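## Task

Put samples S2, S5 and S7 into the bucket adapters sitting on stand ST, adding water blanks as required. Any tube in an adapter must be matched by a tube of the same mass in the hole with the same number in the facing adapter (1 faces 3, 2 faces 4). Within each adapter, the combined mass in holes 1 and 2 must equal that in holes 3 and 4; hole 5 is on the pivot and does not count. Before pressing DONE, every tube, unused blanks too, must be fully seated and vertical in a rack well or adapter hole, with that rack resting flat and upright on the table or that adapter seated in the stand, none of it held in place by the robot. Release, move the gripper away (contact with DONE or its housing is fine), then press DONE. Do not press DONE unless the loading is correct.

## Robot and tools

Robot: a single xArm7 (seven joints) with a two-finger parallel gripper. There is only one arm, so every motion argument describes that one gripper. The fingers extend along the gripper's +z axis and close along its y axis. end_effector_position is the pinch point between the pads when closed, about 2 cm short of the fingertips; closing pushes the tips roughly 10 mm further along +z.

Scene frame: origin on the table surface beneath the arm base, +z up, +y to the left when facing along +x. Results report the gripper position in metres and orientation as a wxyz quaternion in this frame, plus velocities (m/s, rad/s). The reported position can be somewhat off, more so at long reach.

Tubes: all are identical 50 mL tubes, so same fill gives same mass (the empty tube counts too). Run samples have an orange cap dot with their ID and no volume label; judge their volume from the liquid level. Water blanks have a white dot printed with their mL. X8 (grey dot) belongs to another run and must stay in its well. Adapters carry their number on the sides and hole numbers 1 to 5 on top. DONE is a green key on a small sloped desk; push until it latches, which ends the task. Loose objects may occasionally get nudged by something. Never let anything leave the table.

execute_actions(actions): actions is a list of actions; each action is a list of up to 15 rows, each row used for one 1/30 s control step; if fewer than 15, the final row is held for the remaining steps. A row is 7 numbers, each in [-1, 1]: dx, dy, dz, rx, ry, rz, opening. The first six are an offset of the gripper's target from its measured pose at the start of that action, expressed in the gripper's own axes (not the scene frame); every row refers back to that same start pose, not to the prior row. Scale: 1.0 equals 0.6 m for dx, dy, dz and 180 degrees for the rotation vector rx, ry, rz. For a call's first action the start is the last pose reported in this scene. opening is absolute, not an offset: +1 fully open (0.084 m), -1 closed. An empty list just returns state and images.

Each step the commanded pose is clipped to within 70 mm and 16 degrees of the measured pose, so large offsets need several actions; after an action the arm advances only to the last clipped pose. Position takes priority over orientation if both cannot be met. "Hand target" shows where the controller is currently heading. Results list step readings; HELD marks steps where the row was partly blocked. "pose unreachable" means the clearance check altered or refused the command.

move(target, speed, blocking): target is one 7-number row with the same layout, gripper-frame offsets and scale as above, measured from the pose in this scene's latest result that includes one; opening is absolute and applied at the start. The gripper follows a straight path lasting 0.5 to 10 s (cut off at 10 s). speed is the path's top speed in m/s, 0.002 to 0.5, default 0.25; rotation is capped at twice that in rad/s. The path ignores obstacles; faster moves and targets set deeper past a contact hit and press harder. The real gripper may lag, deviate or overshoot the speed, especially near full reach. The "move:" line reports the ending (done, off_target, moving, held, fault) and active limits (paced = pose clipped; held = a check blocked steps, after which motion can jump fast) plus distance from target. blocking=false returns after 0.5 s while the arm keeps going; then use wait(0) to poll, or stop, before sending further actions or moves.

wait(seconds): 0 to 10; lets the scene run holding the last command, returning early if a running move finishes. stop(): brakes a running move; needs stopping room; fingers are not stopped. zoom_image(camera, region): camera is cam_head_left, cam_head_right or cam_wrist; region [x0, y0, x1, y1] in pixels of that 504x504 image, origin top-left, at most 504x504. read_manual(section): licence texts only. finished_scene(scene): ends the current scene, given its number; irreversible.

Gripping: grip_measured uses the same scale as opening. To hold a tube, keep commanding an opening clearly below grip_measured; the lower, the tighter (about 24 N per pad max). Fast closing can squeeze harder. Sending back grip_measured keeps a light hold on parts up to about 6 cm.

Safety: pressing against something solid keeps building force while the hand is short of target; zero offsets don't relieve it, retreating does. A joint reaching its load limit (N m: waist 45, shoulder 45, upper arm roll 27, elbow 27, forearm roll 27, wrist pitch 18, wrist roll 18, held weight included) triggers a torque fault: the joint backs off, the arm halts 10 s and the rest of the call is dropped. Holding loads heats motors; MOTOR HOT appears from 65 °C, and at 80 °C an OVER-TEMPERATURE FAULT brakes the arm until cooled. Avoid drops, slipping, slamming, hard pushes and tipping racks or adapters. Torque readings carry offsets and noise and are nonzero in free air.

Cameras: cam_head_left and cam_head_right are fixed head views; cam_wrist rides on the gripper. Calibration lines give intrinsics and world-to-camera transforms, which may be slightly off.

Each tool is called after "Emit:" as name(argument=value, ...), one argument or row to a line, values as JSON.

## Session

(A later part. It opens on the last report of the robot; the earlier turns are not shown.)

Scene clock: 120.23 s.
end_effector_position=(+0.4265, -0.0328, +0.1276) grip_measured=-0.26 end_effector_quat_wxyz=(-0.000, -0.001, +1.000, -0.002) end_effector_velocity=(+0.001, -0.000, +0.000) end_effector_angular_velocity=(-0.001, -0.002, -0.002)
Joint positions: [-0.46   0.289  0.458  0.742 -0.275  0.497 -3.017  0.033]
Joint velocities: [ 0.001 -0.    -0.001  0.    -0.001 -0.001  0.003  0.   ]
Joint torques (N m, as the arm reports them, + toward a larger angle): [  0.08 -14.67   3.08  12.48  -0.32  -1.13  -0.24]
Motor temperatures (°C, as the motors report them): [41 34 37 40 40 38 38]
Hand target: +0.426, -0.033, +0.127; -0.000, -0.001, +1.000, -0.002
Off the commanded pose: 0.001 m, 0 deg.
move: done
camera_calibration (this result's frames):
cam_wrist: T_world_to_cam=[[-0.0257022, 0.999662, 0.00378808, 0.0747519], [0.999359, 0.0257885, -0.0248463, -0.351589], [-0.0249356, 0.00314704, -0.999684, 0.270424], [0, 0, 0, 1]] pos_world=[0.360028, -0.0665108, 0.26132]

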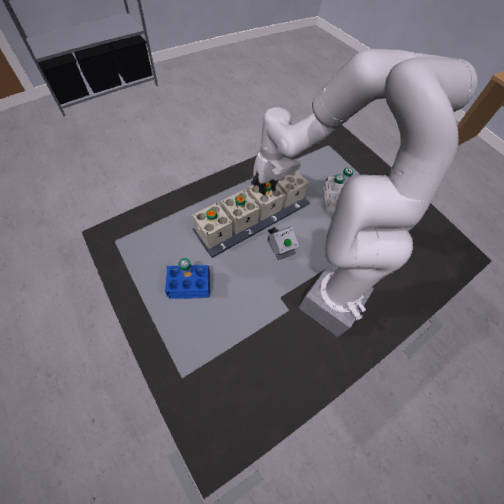

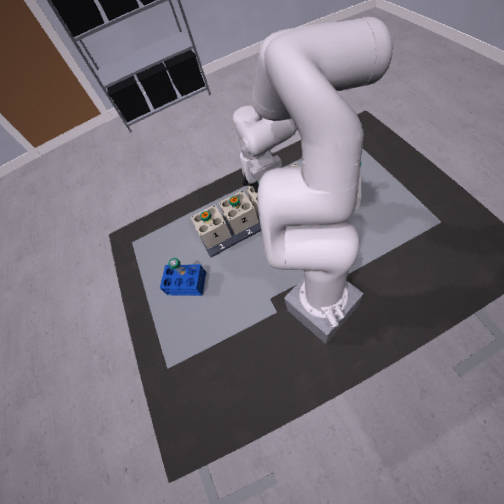

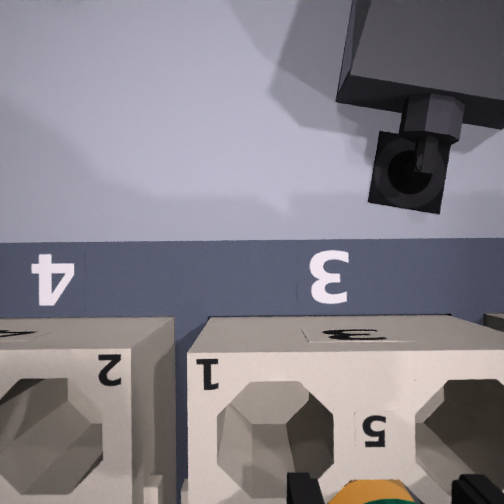

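Emit:
move(
  target=[0,0,0,0,0,0,0.3],
)

Emit:
move(
  target=[0,0,-0.152,0,0,0,0.3],
)

Emit:
move(
  target=[0.148,-0.518,0,0,0,0.172,0.3],
)

Scene clock: 124.50 s.
end_effector_position=(+0.4265, -0.0328, +0.1277) grip_measured=+0.29 end_effector_quat_wxyz=(-0.000, -0.001, +1.000, -0.002) end_effector_velocity=(-0.000, +0.000, -0.000) end_effector_angular_velocity=(+0.000, +0.000, +0.000)
Joint positions: [-0.46   0.289  0.458  0.742 -0.275  0.497 -3.017  0.056]
Joint velocities: [ 0.     0.     0.    -0.001  0.    -0.    -0.     0.   ]
Joint torques (N m, as the arm reports them, + toward a larger angle): [ -0.11 -14.25   2.64  11.9   -0.37  -0.9   -0.36]
Motor temperatures (°C, as the motors report them): [41 34 37 40 40 38 38]
Hand target: +0.427, -0.033, +0.128; -0.000, -0.001, +1.000, -0.002
Off the commanded pose: 0.000 m, 0 deg.
move: done
camera_calibration (this result's frames):
cam_wrist: T_world_to_cam=[[-0.0257081, 0.999662, 0.00378765, 0.0747522], [0.999359, 0.0257944, -0.0248349, -0.351594], [-0.0249242, 0.00314677, -0.999684, 0.270422], [0, 0, 0, 1]] pos_world=[0.360031, -0.0665088, 0.261322]

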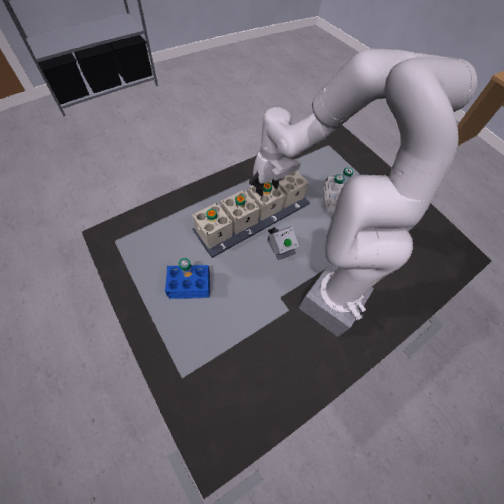

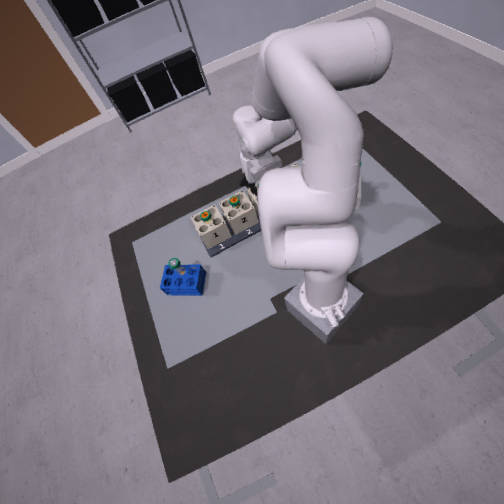

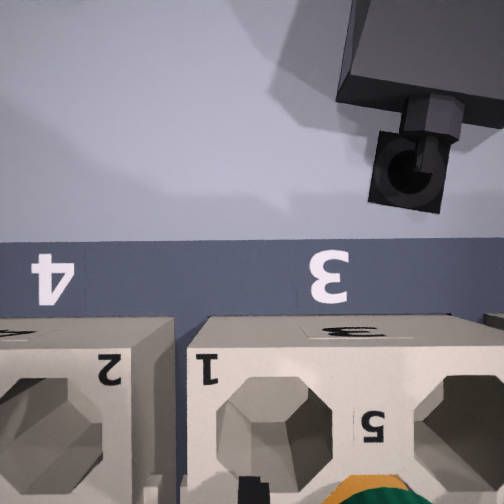

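Scene clock: 125.37 s.
end_effector_position=(+0.4257, -0.0321, +0.2181) grip_measured=+0.29 end_effector_quat_wxyz=(-0.001, -0.001, +1.000, -0.001) end_effector_velocity=(+0.005, +0.001, +0.005) end_effector_angular_velocity=(-0.003, -0.014, +0.003)
Joint positions: [-0.507  0.037  0.532  0.779 -0.031  0.749 -3.195  0.056]
Joint velocities: [ 0.003 -0.006  0.001  0.008  0.002 -0.001 -0.001 -0.   ]
Joint torques (N m, as the arm reports them, + toward a larger angle): [ -0.45 -11.88  -0.06  14.29  -0.4   -0.91  -0.34]
Motor temperatures (°C, as the motors report them): [41 34 37 40 40 38 38]
Hand target: +0.426, -0.032, +0.219; -0.000, -0.001, +1.000, -0.001
Off the commanded pose: 0.001 m, 0 deg.
move: done
camera_calibration (this result's frames):
cam_wrist: T_world_to_cam=[[-0.026081, 0.999647, 0.00510297, 0.0735625], [0.999306, 0.0262071, -0.0264597, -0.348171], [-0.026584, 0.00440934, -0.999637, 0.36156], [0, 0, 0, 1]] pos_world=[0.359459, -0.0660062, 0.351841]

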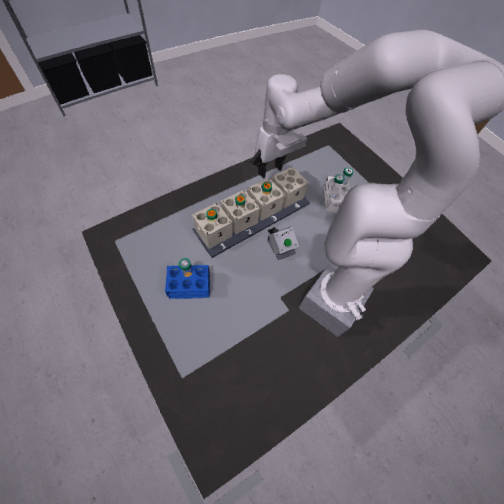

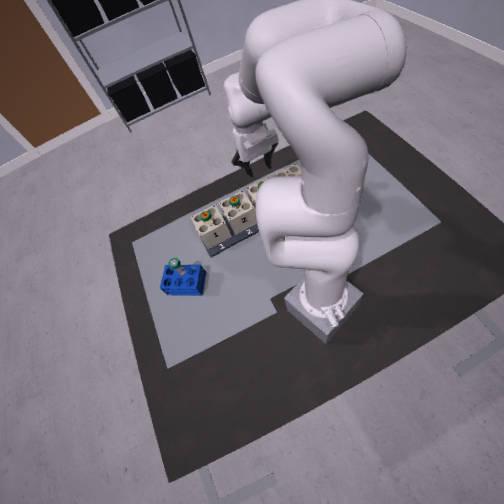

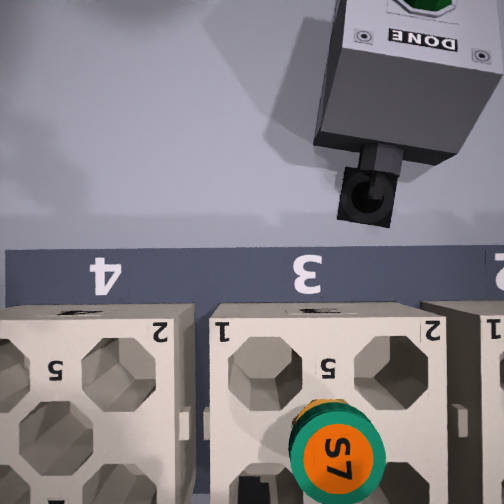

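Scene clock: 127.13 s.
end_effector_position=(+0.3382, -0.3420, +0.2192) grip_measured=+0.29 end_effector_quat_wxyz=(+0.000, +0.265, +0.964, -0.000) end_effector_velocity=(-0.006, -0.007, -0.000) end_effector_angular_velocity=(-0.002, +0.002, -0.017)
Joint positions: [-0.863  0.19   0.175  0.982 -0.046  0.795 -3.363  0.056]
Joint velocities: [-0.008  0.002 -0.01   0.002 -0.001 -0.     0.     0.   ]
Joint torques (N m, as the arm reports them, + toward a larger angle): [ -0.25 -16.5    0.63  14.93  -0.47  -0.88  -0.32]
Motor temperatures (°C, as the motors report them): [41 34 37 40 40 38 38]
Hand target: +0.338, -0.343, +0.219; +0.000, +0.266, +0.964, -0.000
Off the commanded pose: 0.001 m, 0 deg.
move: done
camera_calibration (this result's frames):
cam_wrist: T_world_to_cam=[[0.490502, 0.871409, 0.00736966, 0.161903], [0.871265, -0.490216, -0.0241871, -0.386372], [-0.0174641, 0.0182847, -0.99968, 0.36339], [0, 0, 0, 1]] pos_world=[0.263565, -0.337134, 0.352735]

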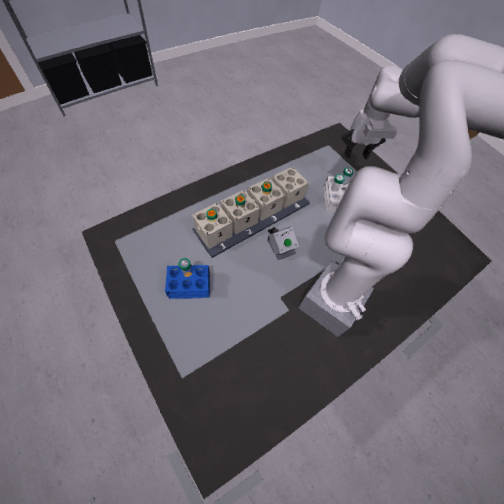

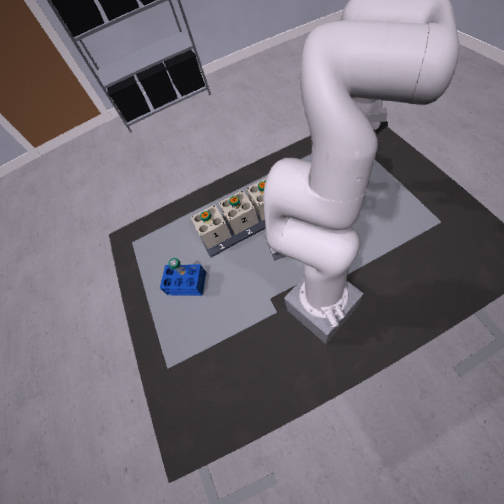

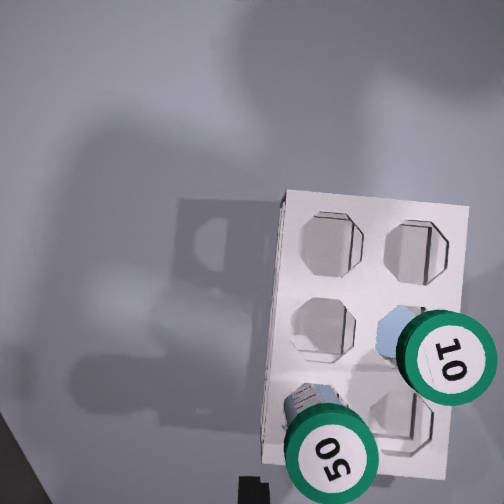

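Emit:
move(
  target=[0,-0.005,0.162,0,0,0,0.3],
  speed=0.12,
)

Emit:
move(
  target=[0,0,0,0,0,0,-0.5],
)

Emit:
move(
  target=[0,0,-0.205,0,0,0,-0.5],
  speed=0.15,
)

Emit:
move(
  target=[0.042,0.3655,0.012,0,0,-0.172,-0.5],
)

Scene clock: 131.53 s.
end_effector_position=(+0.3371, -0.3453, +0.1225) grip_measured=+0.29 end_effector_quat_wxyz=(+0.001, +0.265, +0.964, -0.000) end_effector_velocity=(-0.004, +0.004, -0.005) end_effector_angular_velocity=(+0.010, +0.010, +0.001)
Joint positions: [-0.849  0.404  0.146  0.945 -0.111  0.546 -3.322  0.056]
Joint velocities: [ 0.001  0.005 -0.001 -0.008 -0.001  0.002  0.     0.   ]
Joint torques (N m, as the arm reports them, + toward a larger angle): [ -0.24 -18.29   0.86  12.86  -0.52  -0.8   -0.31]
Motor temperatures (°C, as the motors report them): [41 34 37 40 40 38 38]
Hand target: +0.337, -0.345, +0.122; +0.000, +0.265, +0.964, -0.000
Off the commanded pose: 0.001 m, 0 deg.
move: done
camera_calibration (this result's frames):
cam_wrist: T_world_to_cam=[[0.490819, 0.871236, 0.00668272, 0.165981], [0.871098, -0.490564, -0.0231506, -0.389509], [-0.0168913, 0.017184, -0.99971, 0.266201], [0, 0, 0, 1]] pos_world=[0.26233, -0.340262, 0.255997]

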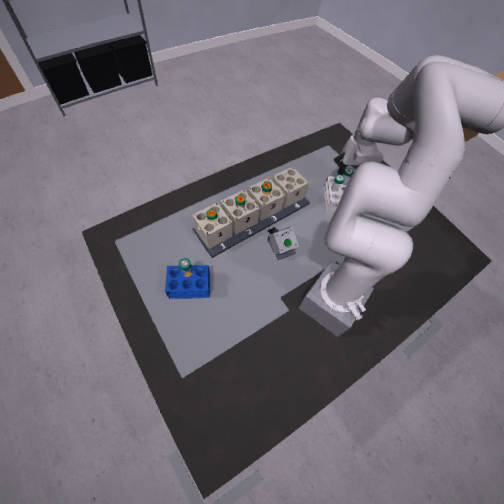

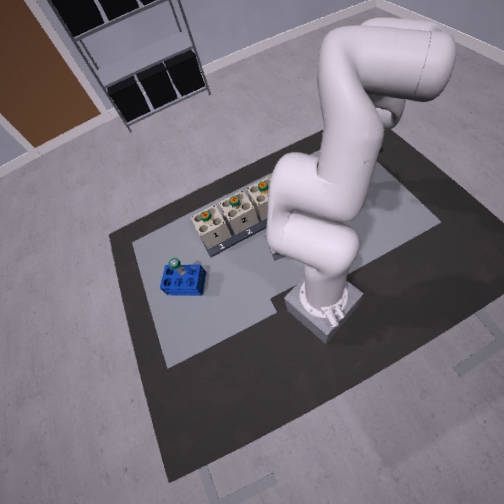

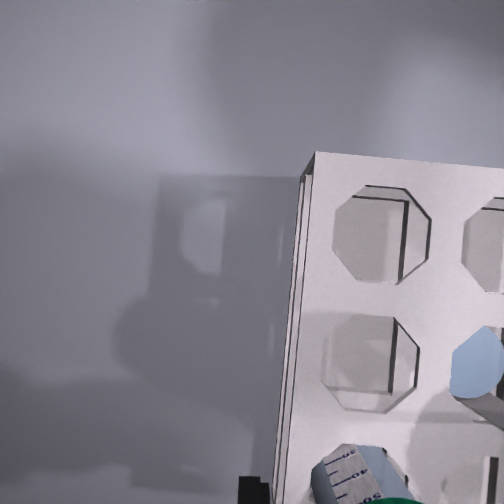

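Scene clock: 132.03 s.
end_effector_position=(+0.3371, -0.3453, +0.1226) grip_measured=-0.26 end_effector_quat_wxyz=(+0.001, +0.265, +0.964, -0.001) end_effector_velocity=(-0.000, +0.000, -0.000) end_effector_angular_velocity=(+0.001, +0.000, +0.000)
Joint positions: [-0.849  0.404  0.146  0.945 -0.111  0.546 -3.322  0.033]
Joint velocities: [ 0.     0.001 -0.    -0.     0.    -0.    -0.001  0.   ]
Joint torques (N m, as the arm reports them, + toward a larger angle): [ -0.36 -18.38   0.97  12.72  -0.35  -0.86  -0.23]
Motor temperatures (°C, as the motors report them): [41 34 37 40 40 38 38]
Hand target: +0.337, -0.345, +0.123; +0.001, +0.265, +0.964, -0.000
Off the commanded pose: 0.000 m, 0 deg.
move: done
camera_calibration (this result's frames):
cam_wrist: T_world_to_cam=[[0.490846, 0.871221, 0.00660405, 0.166018], [0.871085, -0.490595, -0.0229587, -0.389603], [-0.0167622, 0.0170219, -0.999715, 0.266176], [0, 0, 0, 1]] pos_world=[0.26235, -0.340307, 0.256059]

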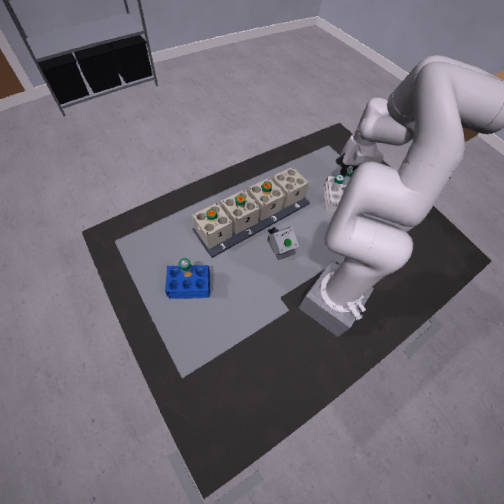

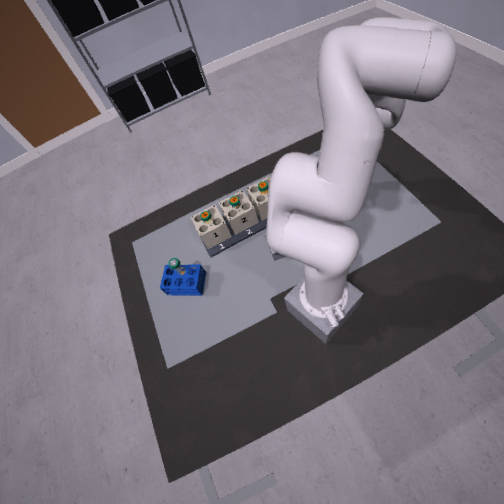

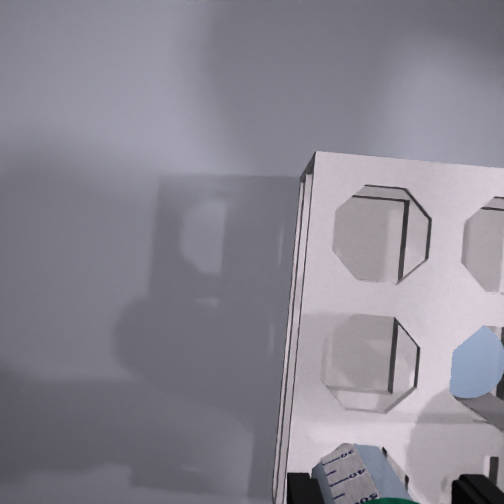

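Scene clock: 133.30 s.
end_effector_position=(+0.3366, -0.3444, +0.2449) grip_measured=-0.26 end_effector_quat_wxyz=(+0.000, +0.265, +0.964, +0.000) end_effector_velocity=(+0.004, -0.003, +0.006) end_effector_angular_velocity=(-0.012, -0.010, +0.002)
Joint positions: [-0.87   0.148  0.177  1.011 -0.034  0.865 -3.377  0.033]
Joint velocities: [ 0.002 -0.006  0.     0.009 -0.    -0.     0.     0.   ]
Joint torques (N m, as the arm reports them, + toward a larger angle): [ -0.23 -16.26   0.07  15.59  -0.35  -0.89  -0.35]
Motor temperatures (°C, as the motors report them): [41 34 37 40 40 38 38]
Hand target: +0.337, -0.345, +0.246; +0.001, +0.265, +0.964, -0.000
Off the commanded pose: 0.001 m, 0 deg.
move: done
camera_calibration (this result's frames):
cam_wrist: T_world_to_cam=[[0.490422, 0.871453, 0.00751232, 0.164607], [0.87131, -0.490133, -0.0242504, -0.385487], [-0.017451, 0.0184385, -0.999678, 0.389164], [0, 0, 0, 1]] pos_world=[0.261943, -0.339563, 0.378454]

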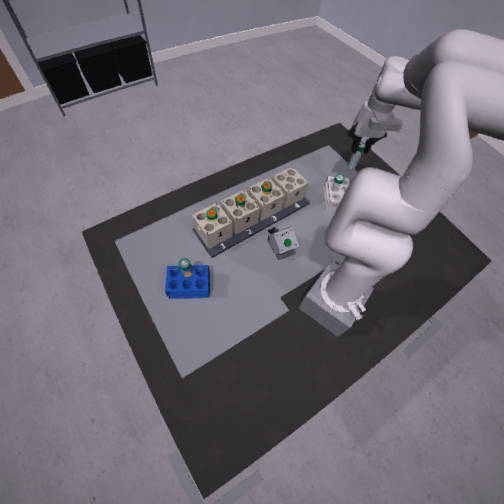

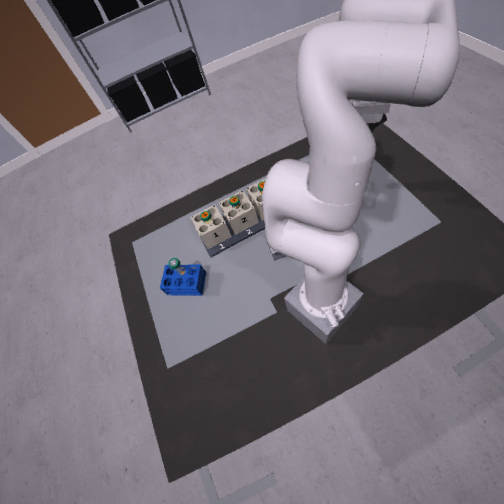

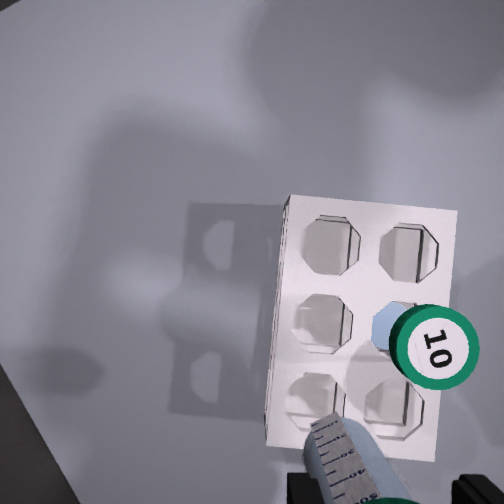

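Scene clock: 134.83 s.
end_effector_position=(+0.4266, -0.1442, +0.2371) grip_measured=-0.26 end_effector_quat_wxyz=(-0.001, -0.001, +1.000, -0.001) end_effector_velocity=(+0.003, +0.007, +0.001) end_effector_angular_velocity=(-0.001, -0.001, +0.017)
Joint positions: [-0.637  0.071  0.414  0.884 -0.041  0.82  -3.438  0.033]
Joint velocities: [ 0.009 -0.001  0.008  0.    -0.     0.    -0.     0.   ]
Joint torques (N m, as the arm reports them, + toward a larger angle): [ -0.72 -13.84   0.27  15.28  -0.42  -0.99  -0.28]
Motor temperatures (°C, as the motors report them): [41 34 37 40 40 38 38]
Hand target: +0.427, -0.143, +0.237; -0.001, -0.002, +1.000, -0.001
Off the commanded pose: 0.001 m, 0 deg.
move: done
camera_calibration (this result's frames):
cam_wrist: T_world_to_cam=[[-0.0258794, 0.999646, 0.00611313, 0.185137], [0.999325, 0.0260296, -0.0259317, -0.345793], [-0.0260817, 0.00543791, -0.999645, 0.381044], [0, 0, 0, 1]] pos_world=[0.360289, -0.178142, 0.37081]

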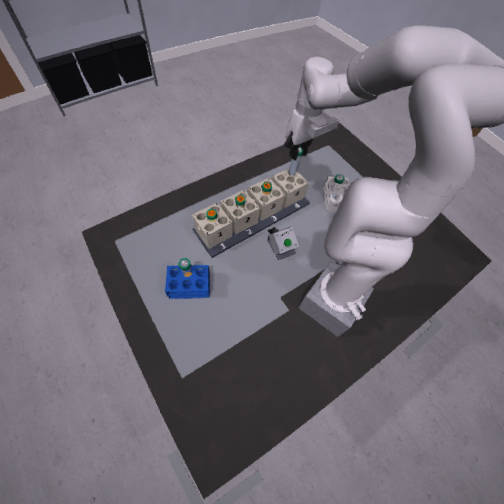

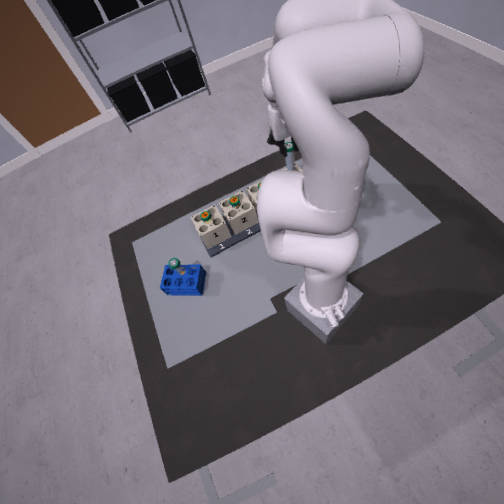

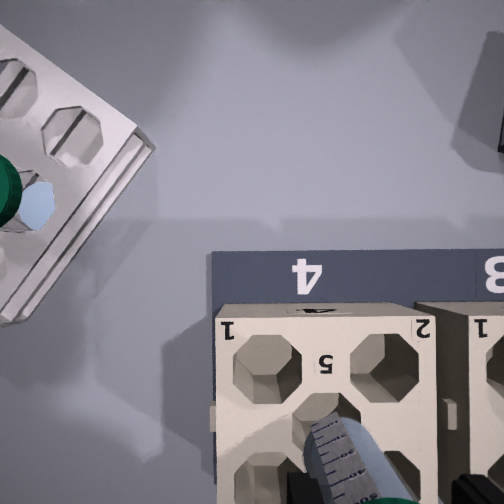

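Emit:
move(
  target=[-0.005,0.003,0.02,0,0,0,-0.5],
  speed=0.05,
)

Emit:
move(
  target=[0,0,0.162,0,0,0,-0.5],
  speed=0.05,
)

Scene clock: 137.77 s.
end_effector_position=(+0.4297, -0.1425, +0.2253) grip_measured=-0.26 end_effector_quat_wxyz=(-0.000, -0.001, +1.000, -0.001) end_effector_velocity=(+0.002, -0.000, +0.002) end_effector_angular_velocity=(-0.003, -0.006, +0.003)
Joint positions: [-0.632  0.103  0.415  0.88  -0.061  0.788 -3.418  0.033]
Joint velocities: [ 0.001 -0.002 -0.     0.003 -0.    -0.002 -0.001 -0.   ]
Joint torques (N m, as the arm reports them, + toward a larger angle): [ -0.19 -14.17   0.64  15.04  -0.48  -0.97  -0.3 ]
Motor temperatures (°C, as the motors report them): [41 34 37 40 40 38 38]
Hand target: +0.430, -0.142, +0.225; -0.001, -0.001, +1.000, -0.001
Off the commanded pose: 0.000 m, 0 deg.
move: done
camera_calibration (this result's frames):
cam_wrist: T_world_to_cam=[[-0.0258076, 0.999649, 0.00591875, 0.183612], [0.999332, 0.0259517, -0.0257174, -0.349286], [-0.025862, 0.0052511, -0.999652, 0.369131], [0, 0, 0, 1]] pos_world=[0.363337, -0.176421, 0.358933]

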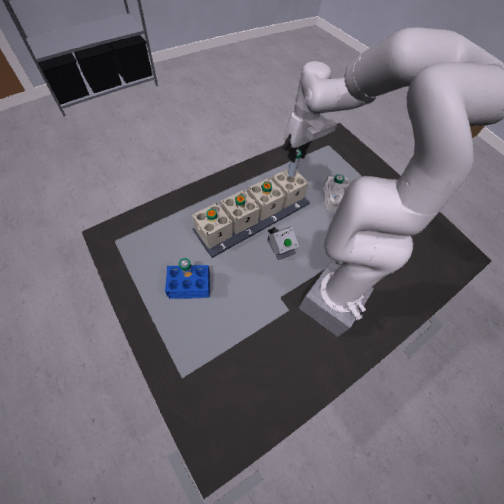

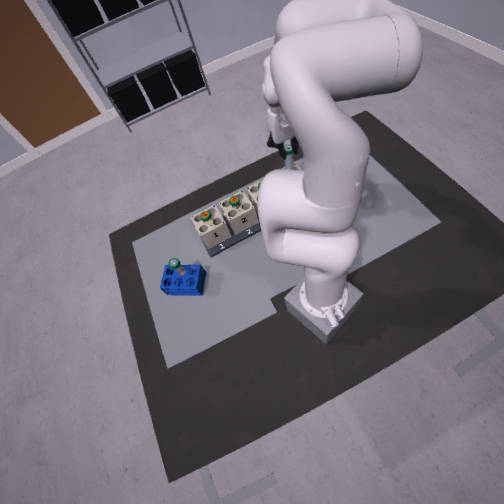

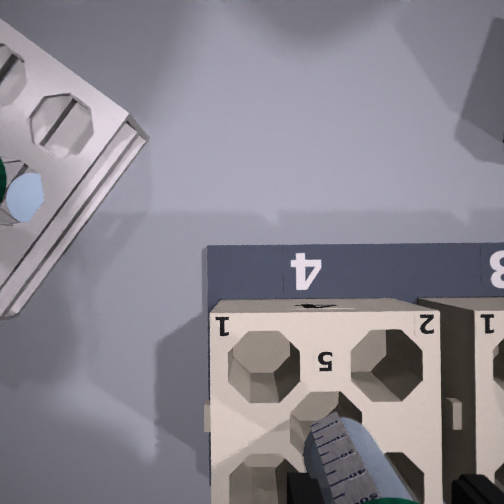

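Scene clock: 140.00 s.
end_effector_position=(+0.4300, -0.1429, +0.1282) grip_measured=-0.26 end_effector_quat_wxyz=(-0.000, -0.001, +1.000, -0.001) end_effector_velocity=(+0.001, -0.001, +0.000) end_effector_angular_velocity=(-0.002, -0.002, -0.001)
Joint positions: [-0.587  0.338  0.352  0.836 -0.233  0.53  -3.294  0.033]
Joint velocities: [-0.    -0.    -0.001  0.001 -0.002 -0.001  0.002  0.   ]
Joint torques (N m, as the arm reports them, + toward a larger angle): [ -0.09 -16.54   2.98  13.    -0.33  -1.14  -0.25]
Motor temperatures (°C, as the motors report them): [41 34 37 40 40 38 38]
Hand target: +0.430, -0.143, +0.128; -0.001, -0.001, +1.000, -0.001
Off the commanded pose: 0.001 m, 0 deg.
move: done
camera_calibration (this result's frames):
cam_wrist: T_world_to_cam=[[-0.0256779, 0.999656, 0.00529023, 0.184675], [0.999338, 0.0258054, -0.025631, -0.352062], [-0.0257587, 0.00462858, -0.999657, 0.272009], [0, 0, 0, 1]] pos_world=[0.363578, -0.176785, 0.261915]

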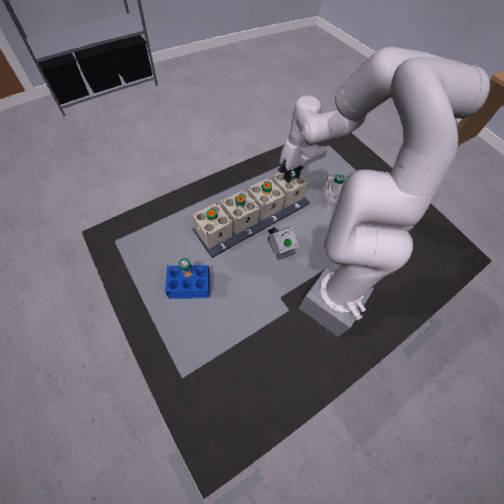

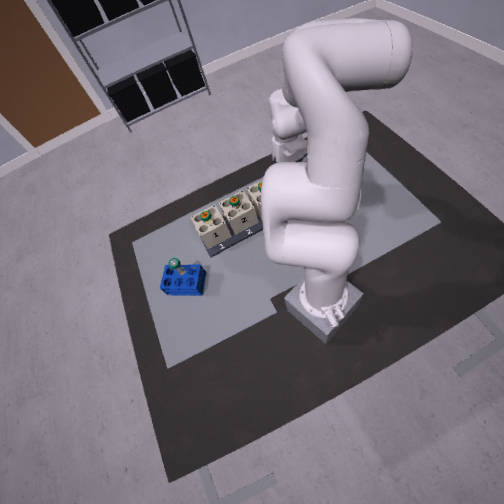

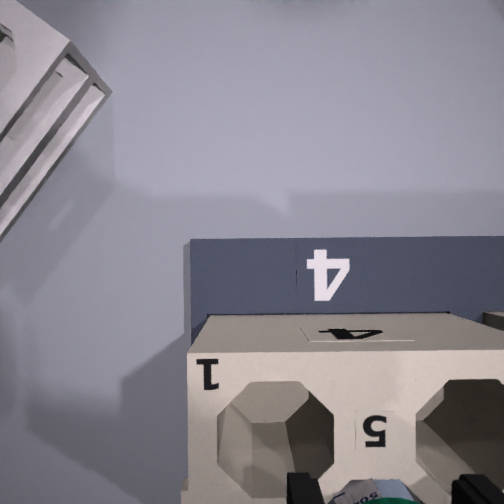

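Emit:
move(
  target=[0,0,0,0,0,0,0.3],
)

Emit:
move(
  target=[0,0,-0.12,0,0,0,0.3],
)

Emit:
move(
  target=[0.34,0.258,0,0,0,0,-1],
)

Scene clock: 143.63 s.
end_effector_position=(+0.4300, -0.1429, +0.1282) grip_measured=+0.29 end_effector_quat_wxyz=(-0.000, -0.001, +1.000, -0.001) end_effector_velocity=(+0.000, -0.001, +0.000) end_effector_angular_velocity=(-0.001, -0.000, -0.001)
Joint positions: [-0.587  0.338  0.352  0.836 -0.233  0.53  -3.294  0.056]
Joint velocities: [-0.001 -0.    -0.     0.001 -0.001  0.001  0.     0.   ]
Joint torques (N m, as the arm reports them, + toward a larger angle): [ -0.06 -16.13   2.44  12.51  -0.34  -0.85  -0.33]
Motor temperatures (°C, as the motors report them): [41 34 37 40 40 38 38]
Hand target: +0.430, -0.143, +0.128; -0.000, -0.001, +1.000, -0.001
Off the commanded pose: 0.000 m, 0 deg.
move: done
camera_calibration (this result's frames):
cam_wrist: T_world_to_cam=[[-0.0256893, 0.999656, 0.0052894, 0.184675], [0.999338, 0.0258167, -0.0256216, -0.352067], [-0.0257494, 0.0046277, -0.999658, 0.272007], [0, 0, 0, 1]] pos_world=[0.363582, -0.176781, 0.261917]

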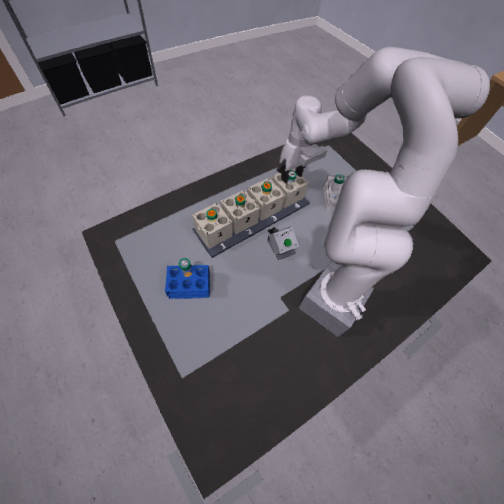

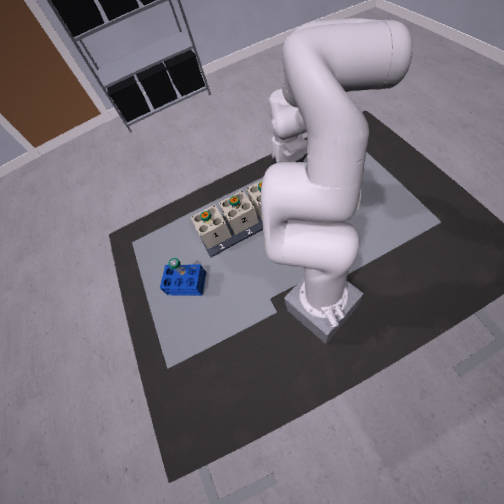

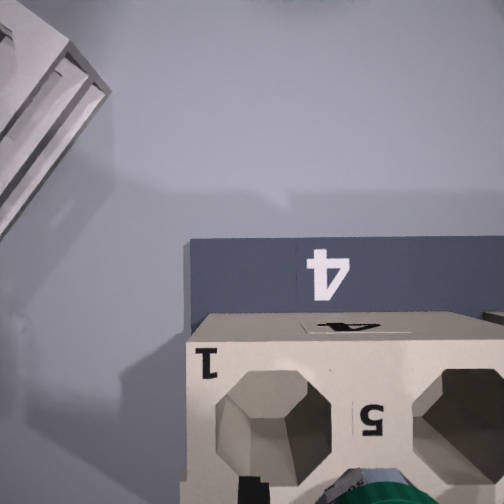

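Scene clock: 144.50 s.
end_effector_position=(+0.4295, -0.1423, +0.1997) grip_measured=+0.29 end_effector_quat_wxyz=(-0.001, -0.001, +1.000, -0.000) end_effector_velocity=(+0.004, -0.001, +0.005) end_effector_angular_velocity=(-0.006, -0.011, +0.001)
Joint positions: [-0.623  0.157  0.405  0.859 -0.097  0.717 -3.392  0.056]
Joint velocities: [ 0.    -0.005  0.001  0.007 -0.    -0.     0.    -0.   ]
Joint torques (N m, as the arm reports them, + toward a larger angle): [ -0.27 -14.35   1.18  14.28  -0.54  -0.89  -0.25]
Motor temperatures (°C, as the motors report them): [41 34 37 40 40 38 38]
Hand target: +0.430, -0.142, +0.200; -0.000, -0.001, +1.000, -0.001
Off the commanded pose: 0.001 m, 0 deg.
move: done
camera_calibration (this result's frames):
cam_wrist: T_world_to_cam=[[-0.0259905, 0.999642, 0.00637429, 0.183633], [0.999304, 0.0261514, -0.0266096, -0.349522], [-0.0267668, 0.00567826, -0.999626, 0.343986], [0, 0, 0, 1]] pos_world=[0.363259, -0.17638, 0.333386]

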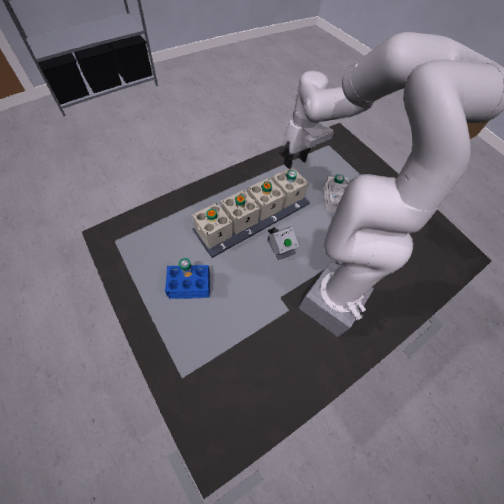

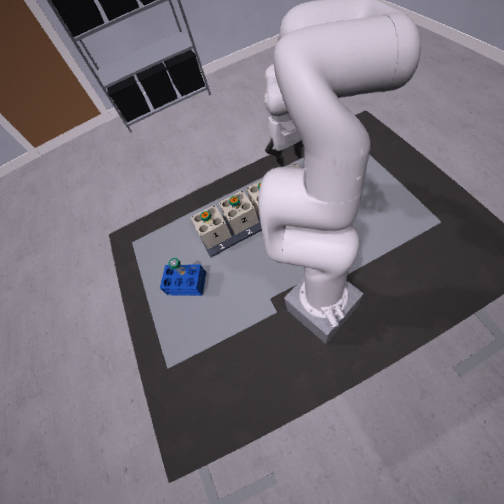

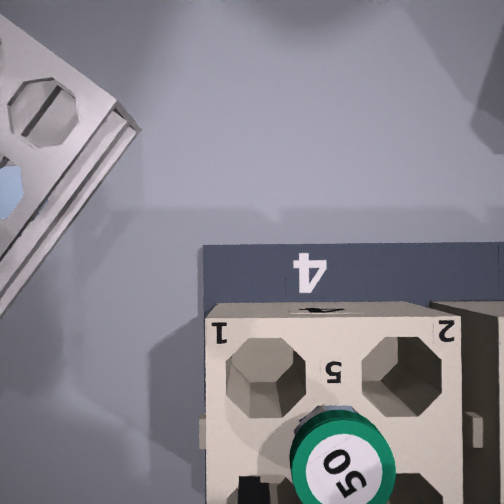

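Scene clock: 146.10 s.
end_effector_position=(+0.2252, +0.0119, +0.1988) grip_measured=-1.00 end_effector_quat_wxyz=(-0.001, -0.001, +1.000, -0.001) end_effector_velocity=(-0.000, +0.001, +0.000) end_effector_angular_velocity=(-0.001, -0.002, +0.002)
Joint positions: [-0.24  -0.759  0.504  0.112  0.451  0.862 -3.408  0.   ]
Joint velocities: [ 0.004 -0.005  0.    -0.001  0.001  0.002  0.002  0.   ]
Joint torques (N m, as the arm reports them, + toward a larger angle): [-0.38 -0.18 -4.44 14.29 -0.36 -0.94 -0.33]
Motor temperatures (°C, as the motors report them): [41 34 37 40 40 38 38]
Hand target: +0.225, +0.012, +0.199; -0.001, -0.001, +1.000, -0.001
Off the commanded pose: 0.001 m, 0 deg.
move: done
camera_calibration (this result's frames):
cam_wrist: T_world_to_cam=[[-0.0255167, 0.999657, 0.00587382, 0.0240824], [0.999289, 0.0256696, -0.0276306, -0.149234], [-0.0277719, 0.0051646, -0.999601, 0.336997], [0, 0, 0, 1]] pos_world=[0.159102, -0.0219838, 0.332597]

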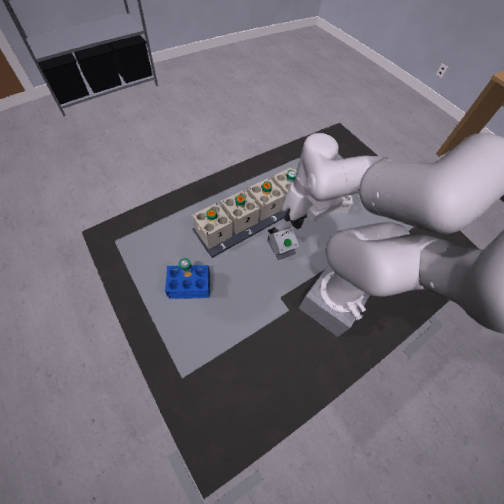

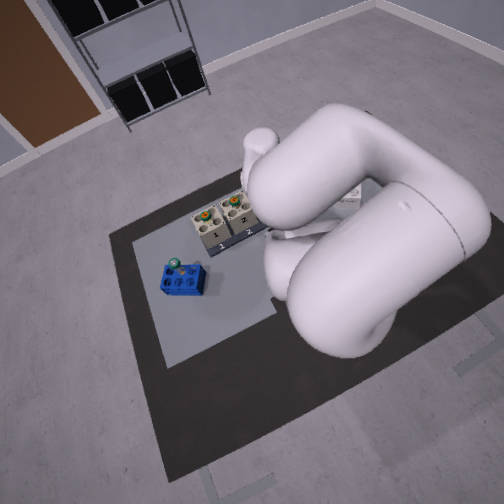

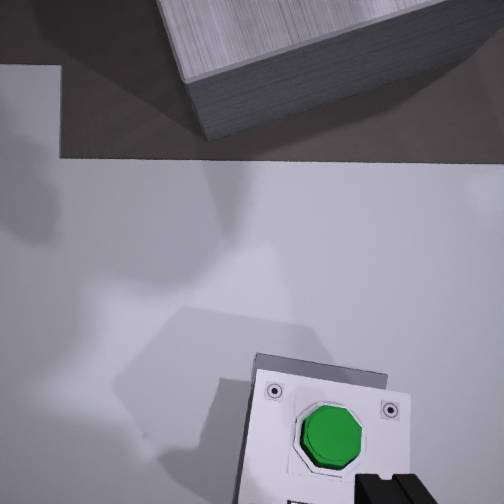

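Emit:
move(
  target=[-0.008,0.005,0.16,0,0,0.5,-1],
)

Emit:
move(
  target=[0,0,0.04,0,0,0,-1],
  speed=0.02,
)

Scene clock: 152.37 s.
end_effector_position=(+0.2290, +0.0144, +0.1188) grip_measured=-1.00 end_effector_quat_wxyz=(-0.001, +0.612, +0.791, +0.000) end_effector_velocity=(+0.000, -0.000, -0.000) end_effector_angular_velocity=(+0.000, +0.000, +0.000)
Joint positions: [-0.504 -0.331  0.914  0.091  0.739  0.395 -2.24   0.   ]
Joint velocities: [-0.001  0.001  0.     0.    -0.001 -0.    -0.     0.   ]
Joint torques (N m, as the arm reports them, + toward a larger angle): [-0.3  -2.19 -3.68  9.78 -0.36 -0.86 -0.27]
Motor temperatures (°C, as the motors report them): [41 34 37 40 40 38 38]
Hand target: +0.229, +0.014, +0.119; -0.001, +0.612, +0.791, +0.000
Off the commanded pose: 0.016 m, 14 deg.
move: held; limits=held; held on 20 of 104 steps, including the last
pose unreachable: on one or more control steps of this call, first in action 0 (counted from 0), an arm could not follow its commanded pose, so it was not sent that pose on those steps. On the call's last step it was still not sent that pose. It may still have moved: this result reports where it is.
cause: the commanded pose would bring two parts of the arm too close to each other (joints 3 (upper arm roll) to 5 (forearm roll) lie between them).
camera_calibration (this result's frames):
cam_wrist: T_world_to_cam=[[0.961723, 0.273944, 0.00659819, -0.193513], [0.274022, -0.961352, -0.0267165, 0.0249651], [-0.000975655, 0.027502, -0.999621, 0.250693], [0, 0, 0, 1]] pos_world=[0.17951, 0.0701175, 0.252542]

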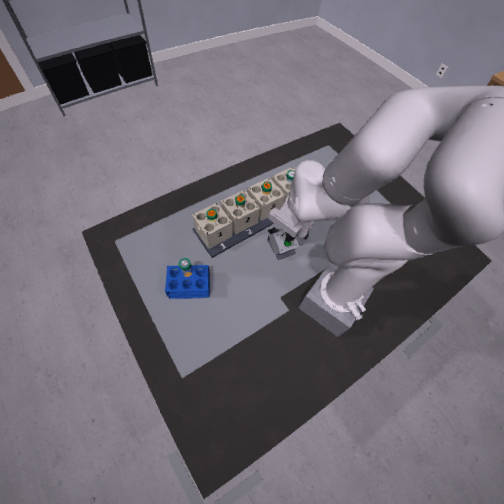

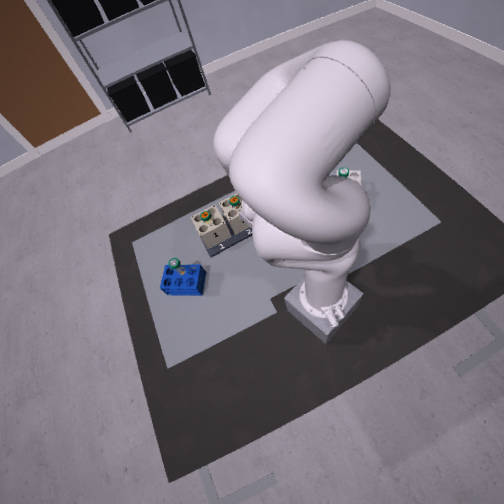

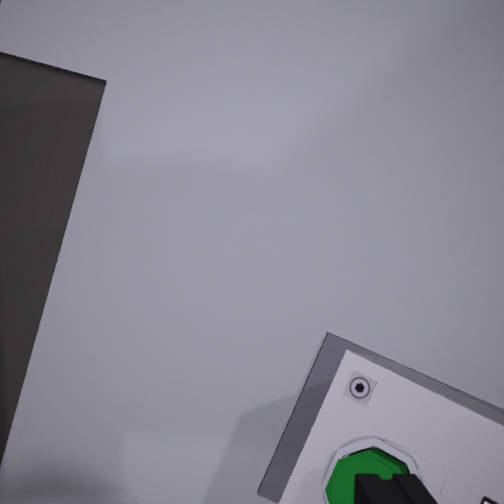

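Scene clock: 153.80 s.
end_effector_position=(+0.2288, +0.0145, +0.1148) grip_measured=-1.00 end_effector_quat_wxyz=(-0.001, +0.612, +0.791, +0.000) end_effector_velocity=(-0.000, -0.000, +0.000) end_effector_angular_velocity=(-0.000, -0.000, -0.001)
Joint positions: [-0.518 -0.298  0.926  0.091  0.733  0.362 -2.237  0.   ]
Joint velocities: [-0.001 -0.    -0.    -0.     0.    -0.001 -0.001  0.   ]
Joint torques (N m, as the arm reports them, + toward a larger angle): [-0.25 -2.51 -3.45  9.5  -0.27 -0.96 -0.24]
Motor temperatures (°C, as the motors report them): [41 34 37 40 40 38 38]
Hand target: +0.229, +0.014, +0.115; -0.001, +0.612, +0.791, +0.000
Off the commanded pose: 0.020 m, 0 deg.
move: held; limits=held; held on 34 of 43 steps, including the last
pose unreachable: on one or more control steps of this call, first in action 0 (counted from 0), an arm could not follow its commanded pose, so it was not sent that pose on those steps. On the call's last step it was still not sent that pose. It may still have moved: this result reports where it is.
cause: the commanded pose would bring two parts of the arm too close to each other (joints 3 (upper arm roll) to 5 (forearm roll) lie between them).
camera_calibration (this result's frames):
cam_wrist: T_world_to_cam=[[0.961727, 0.273931, 0.00655624, -0.193343], [0.274007, -0.961348, -0.0270172, 0.0249913], [-0.00109803, 0.0277796, -0.999613, 0.246687], [0, 0, 0, 1]] pos_world=[0.179366, 0.070135, 0.248534]

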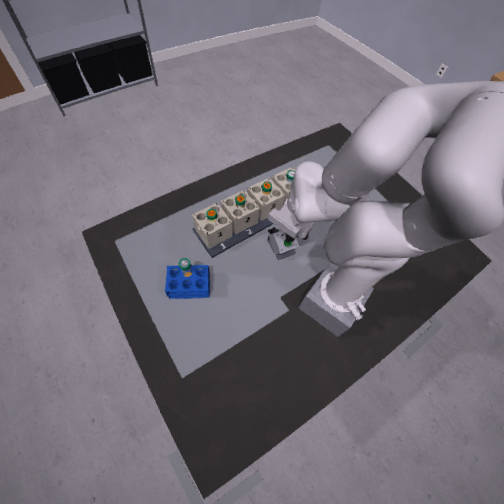

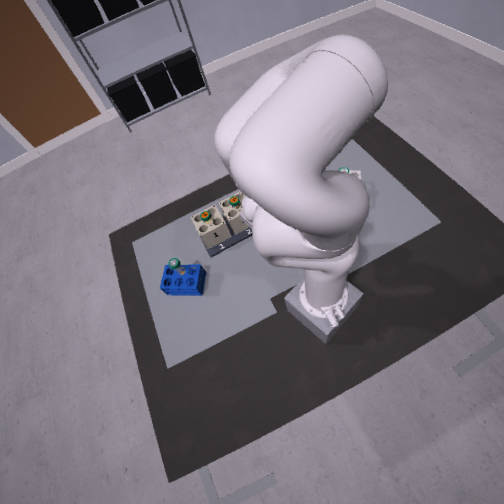

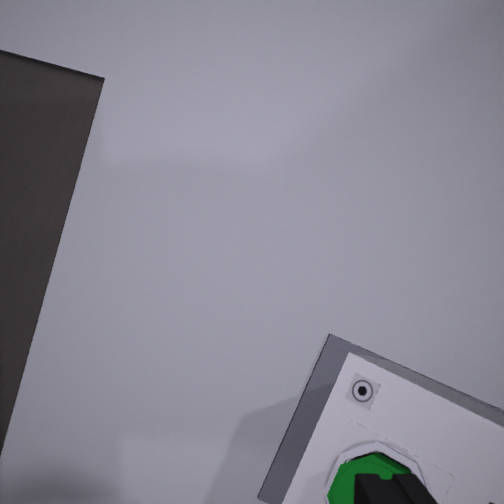

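Emit:
move(
  target=[0,0.008,0.01,0.085,0,0,-1],
  speed=0.1,
)

Scene clock: 157.77 s.
end_effector_position=(+0.2333, +0.0156, +0.1091) grip_measured=-1.00 end_effector_quat_wxyz=(-0.083, +0.606, +0.784, -0.105) end_effector_velocity=(+0.000, -0.000, -0.000) end_effector_angular_velocity=(-0.005, +0.007, +0.000)
Joint positions: [-0.988 -0.081  1.217  0.295  0.076  0.59  -1.775  0.   ]
Joint velocities: [-0.016  0.016  0.01   0.006 -0.037  0.006  0.03   0.   ]
Joint torques (N m, as the arm reports them, + toward a larger angle): [ 0.25 -2.42 -1.9  10.06 -0.37 -0.38 -0.36]
Motor temperatures (°C, as the motors report them): [41 34 37 40 40 38 38]
Hand target: +0.233, +0.016, +0.109; -0.083, +0.606, +0.784, -0.105
Off the commanded pose: 0.000 m, 0 deg.
move: done
camera_calibration (this result's frames):
cam_wrist: T_world_to_cam=[[0.929025, 0.265804, -0.257413, -0.161374], [0.26667, -0.963249, -0.0322135, 0.0269371], [-0.256516, -0.0387173, -0.965764, 0.297939], [0, 0, 0, 1]] pos_world=[0.219163, 0.0803764, 0.247067]

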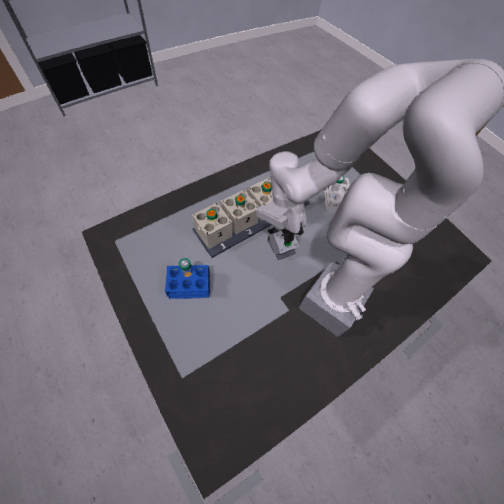

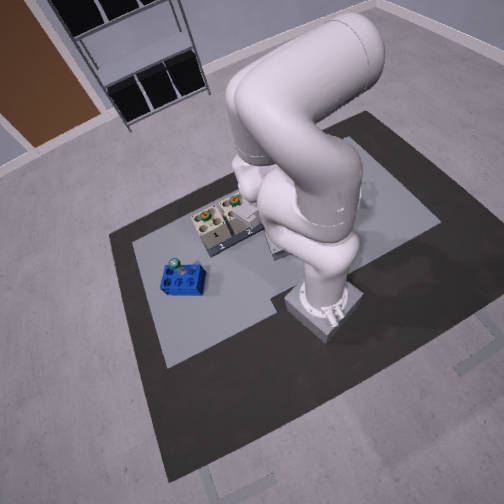

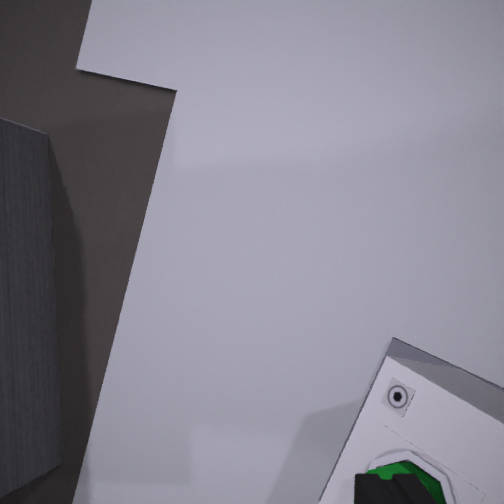

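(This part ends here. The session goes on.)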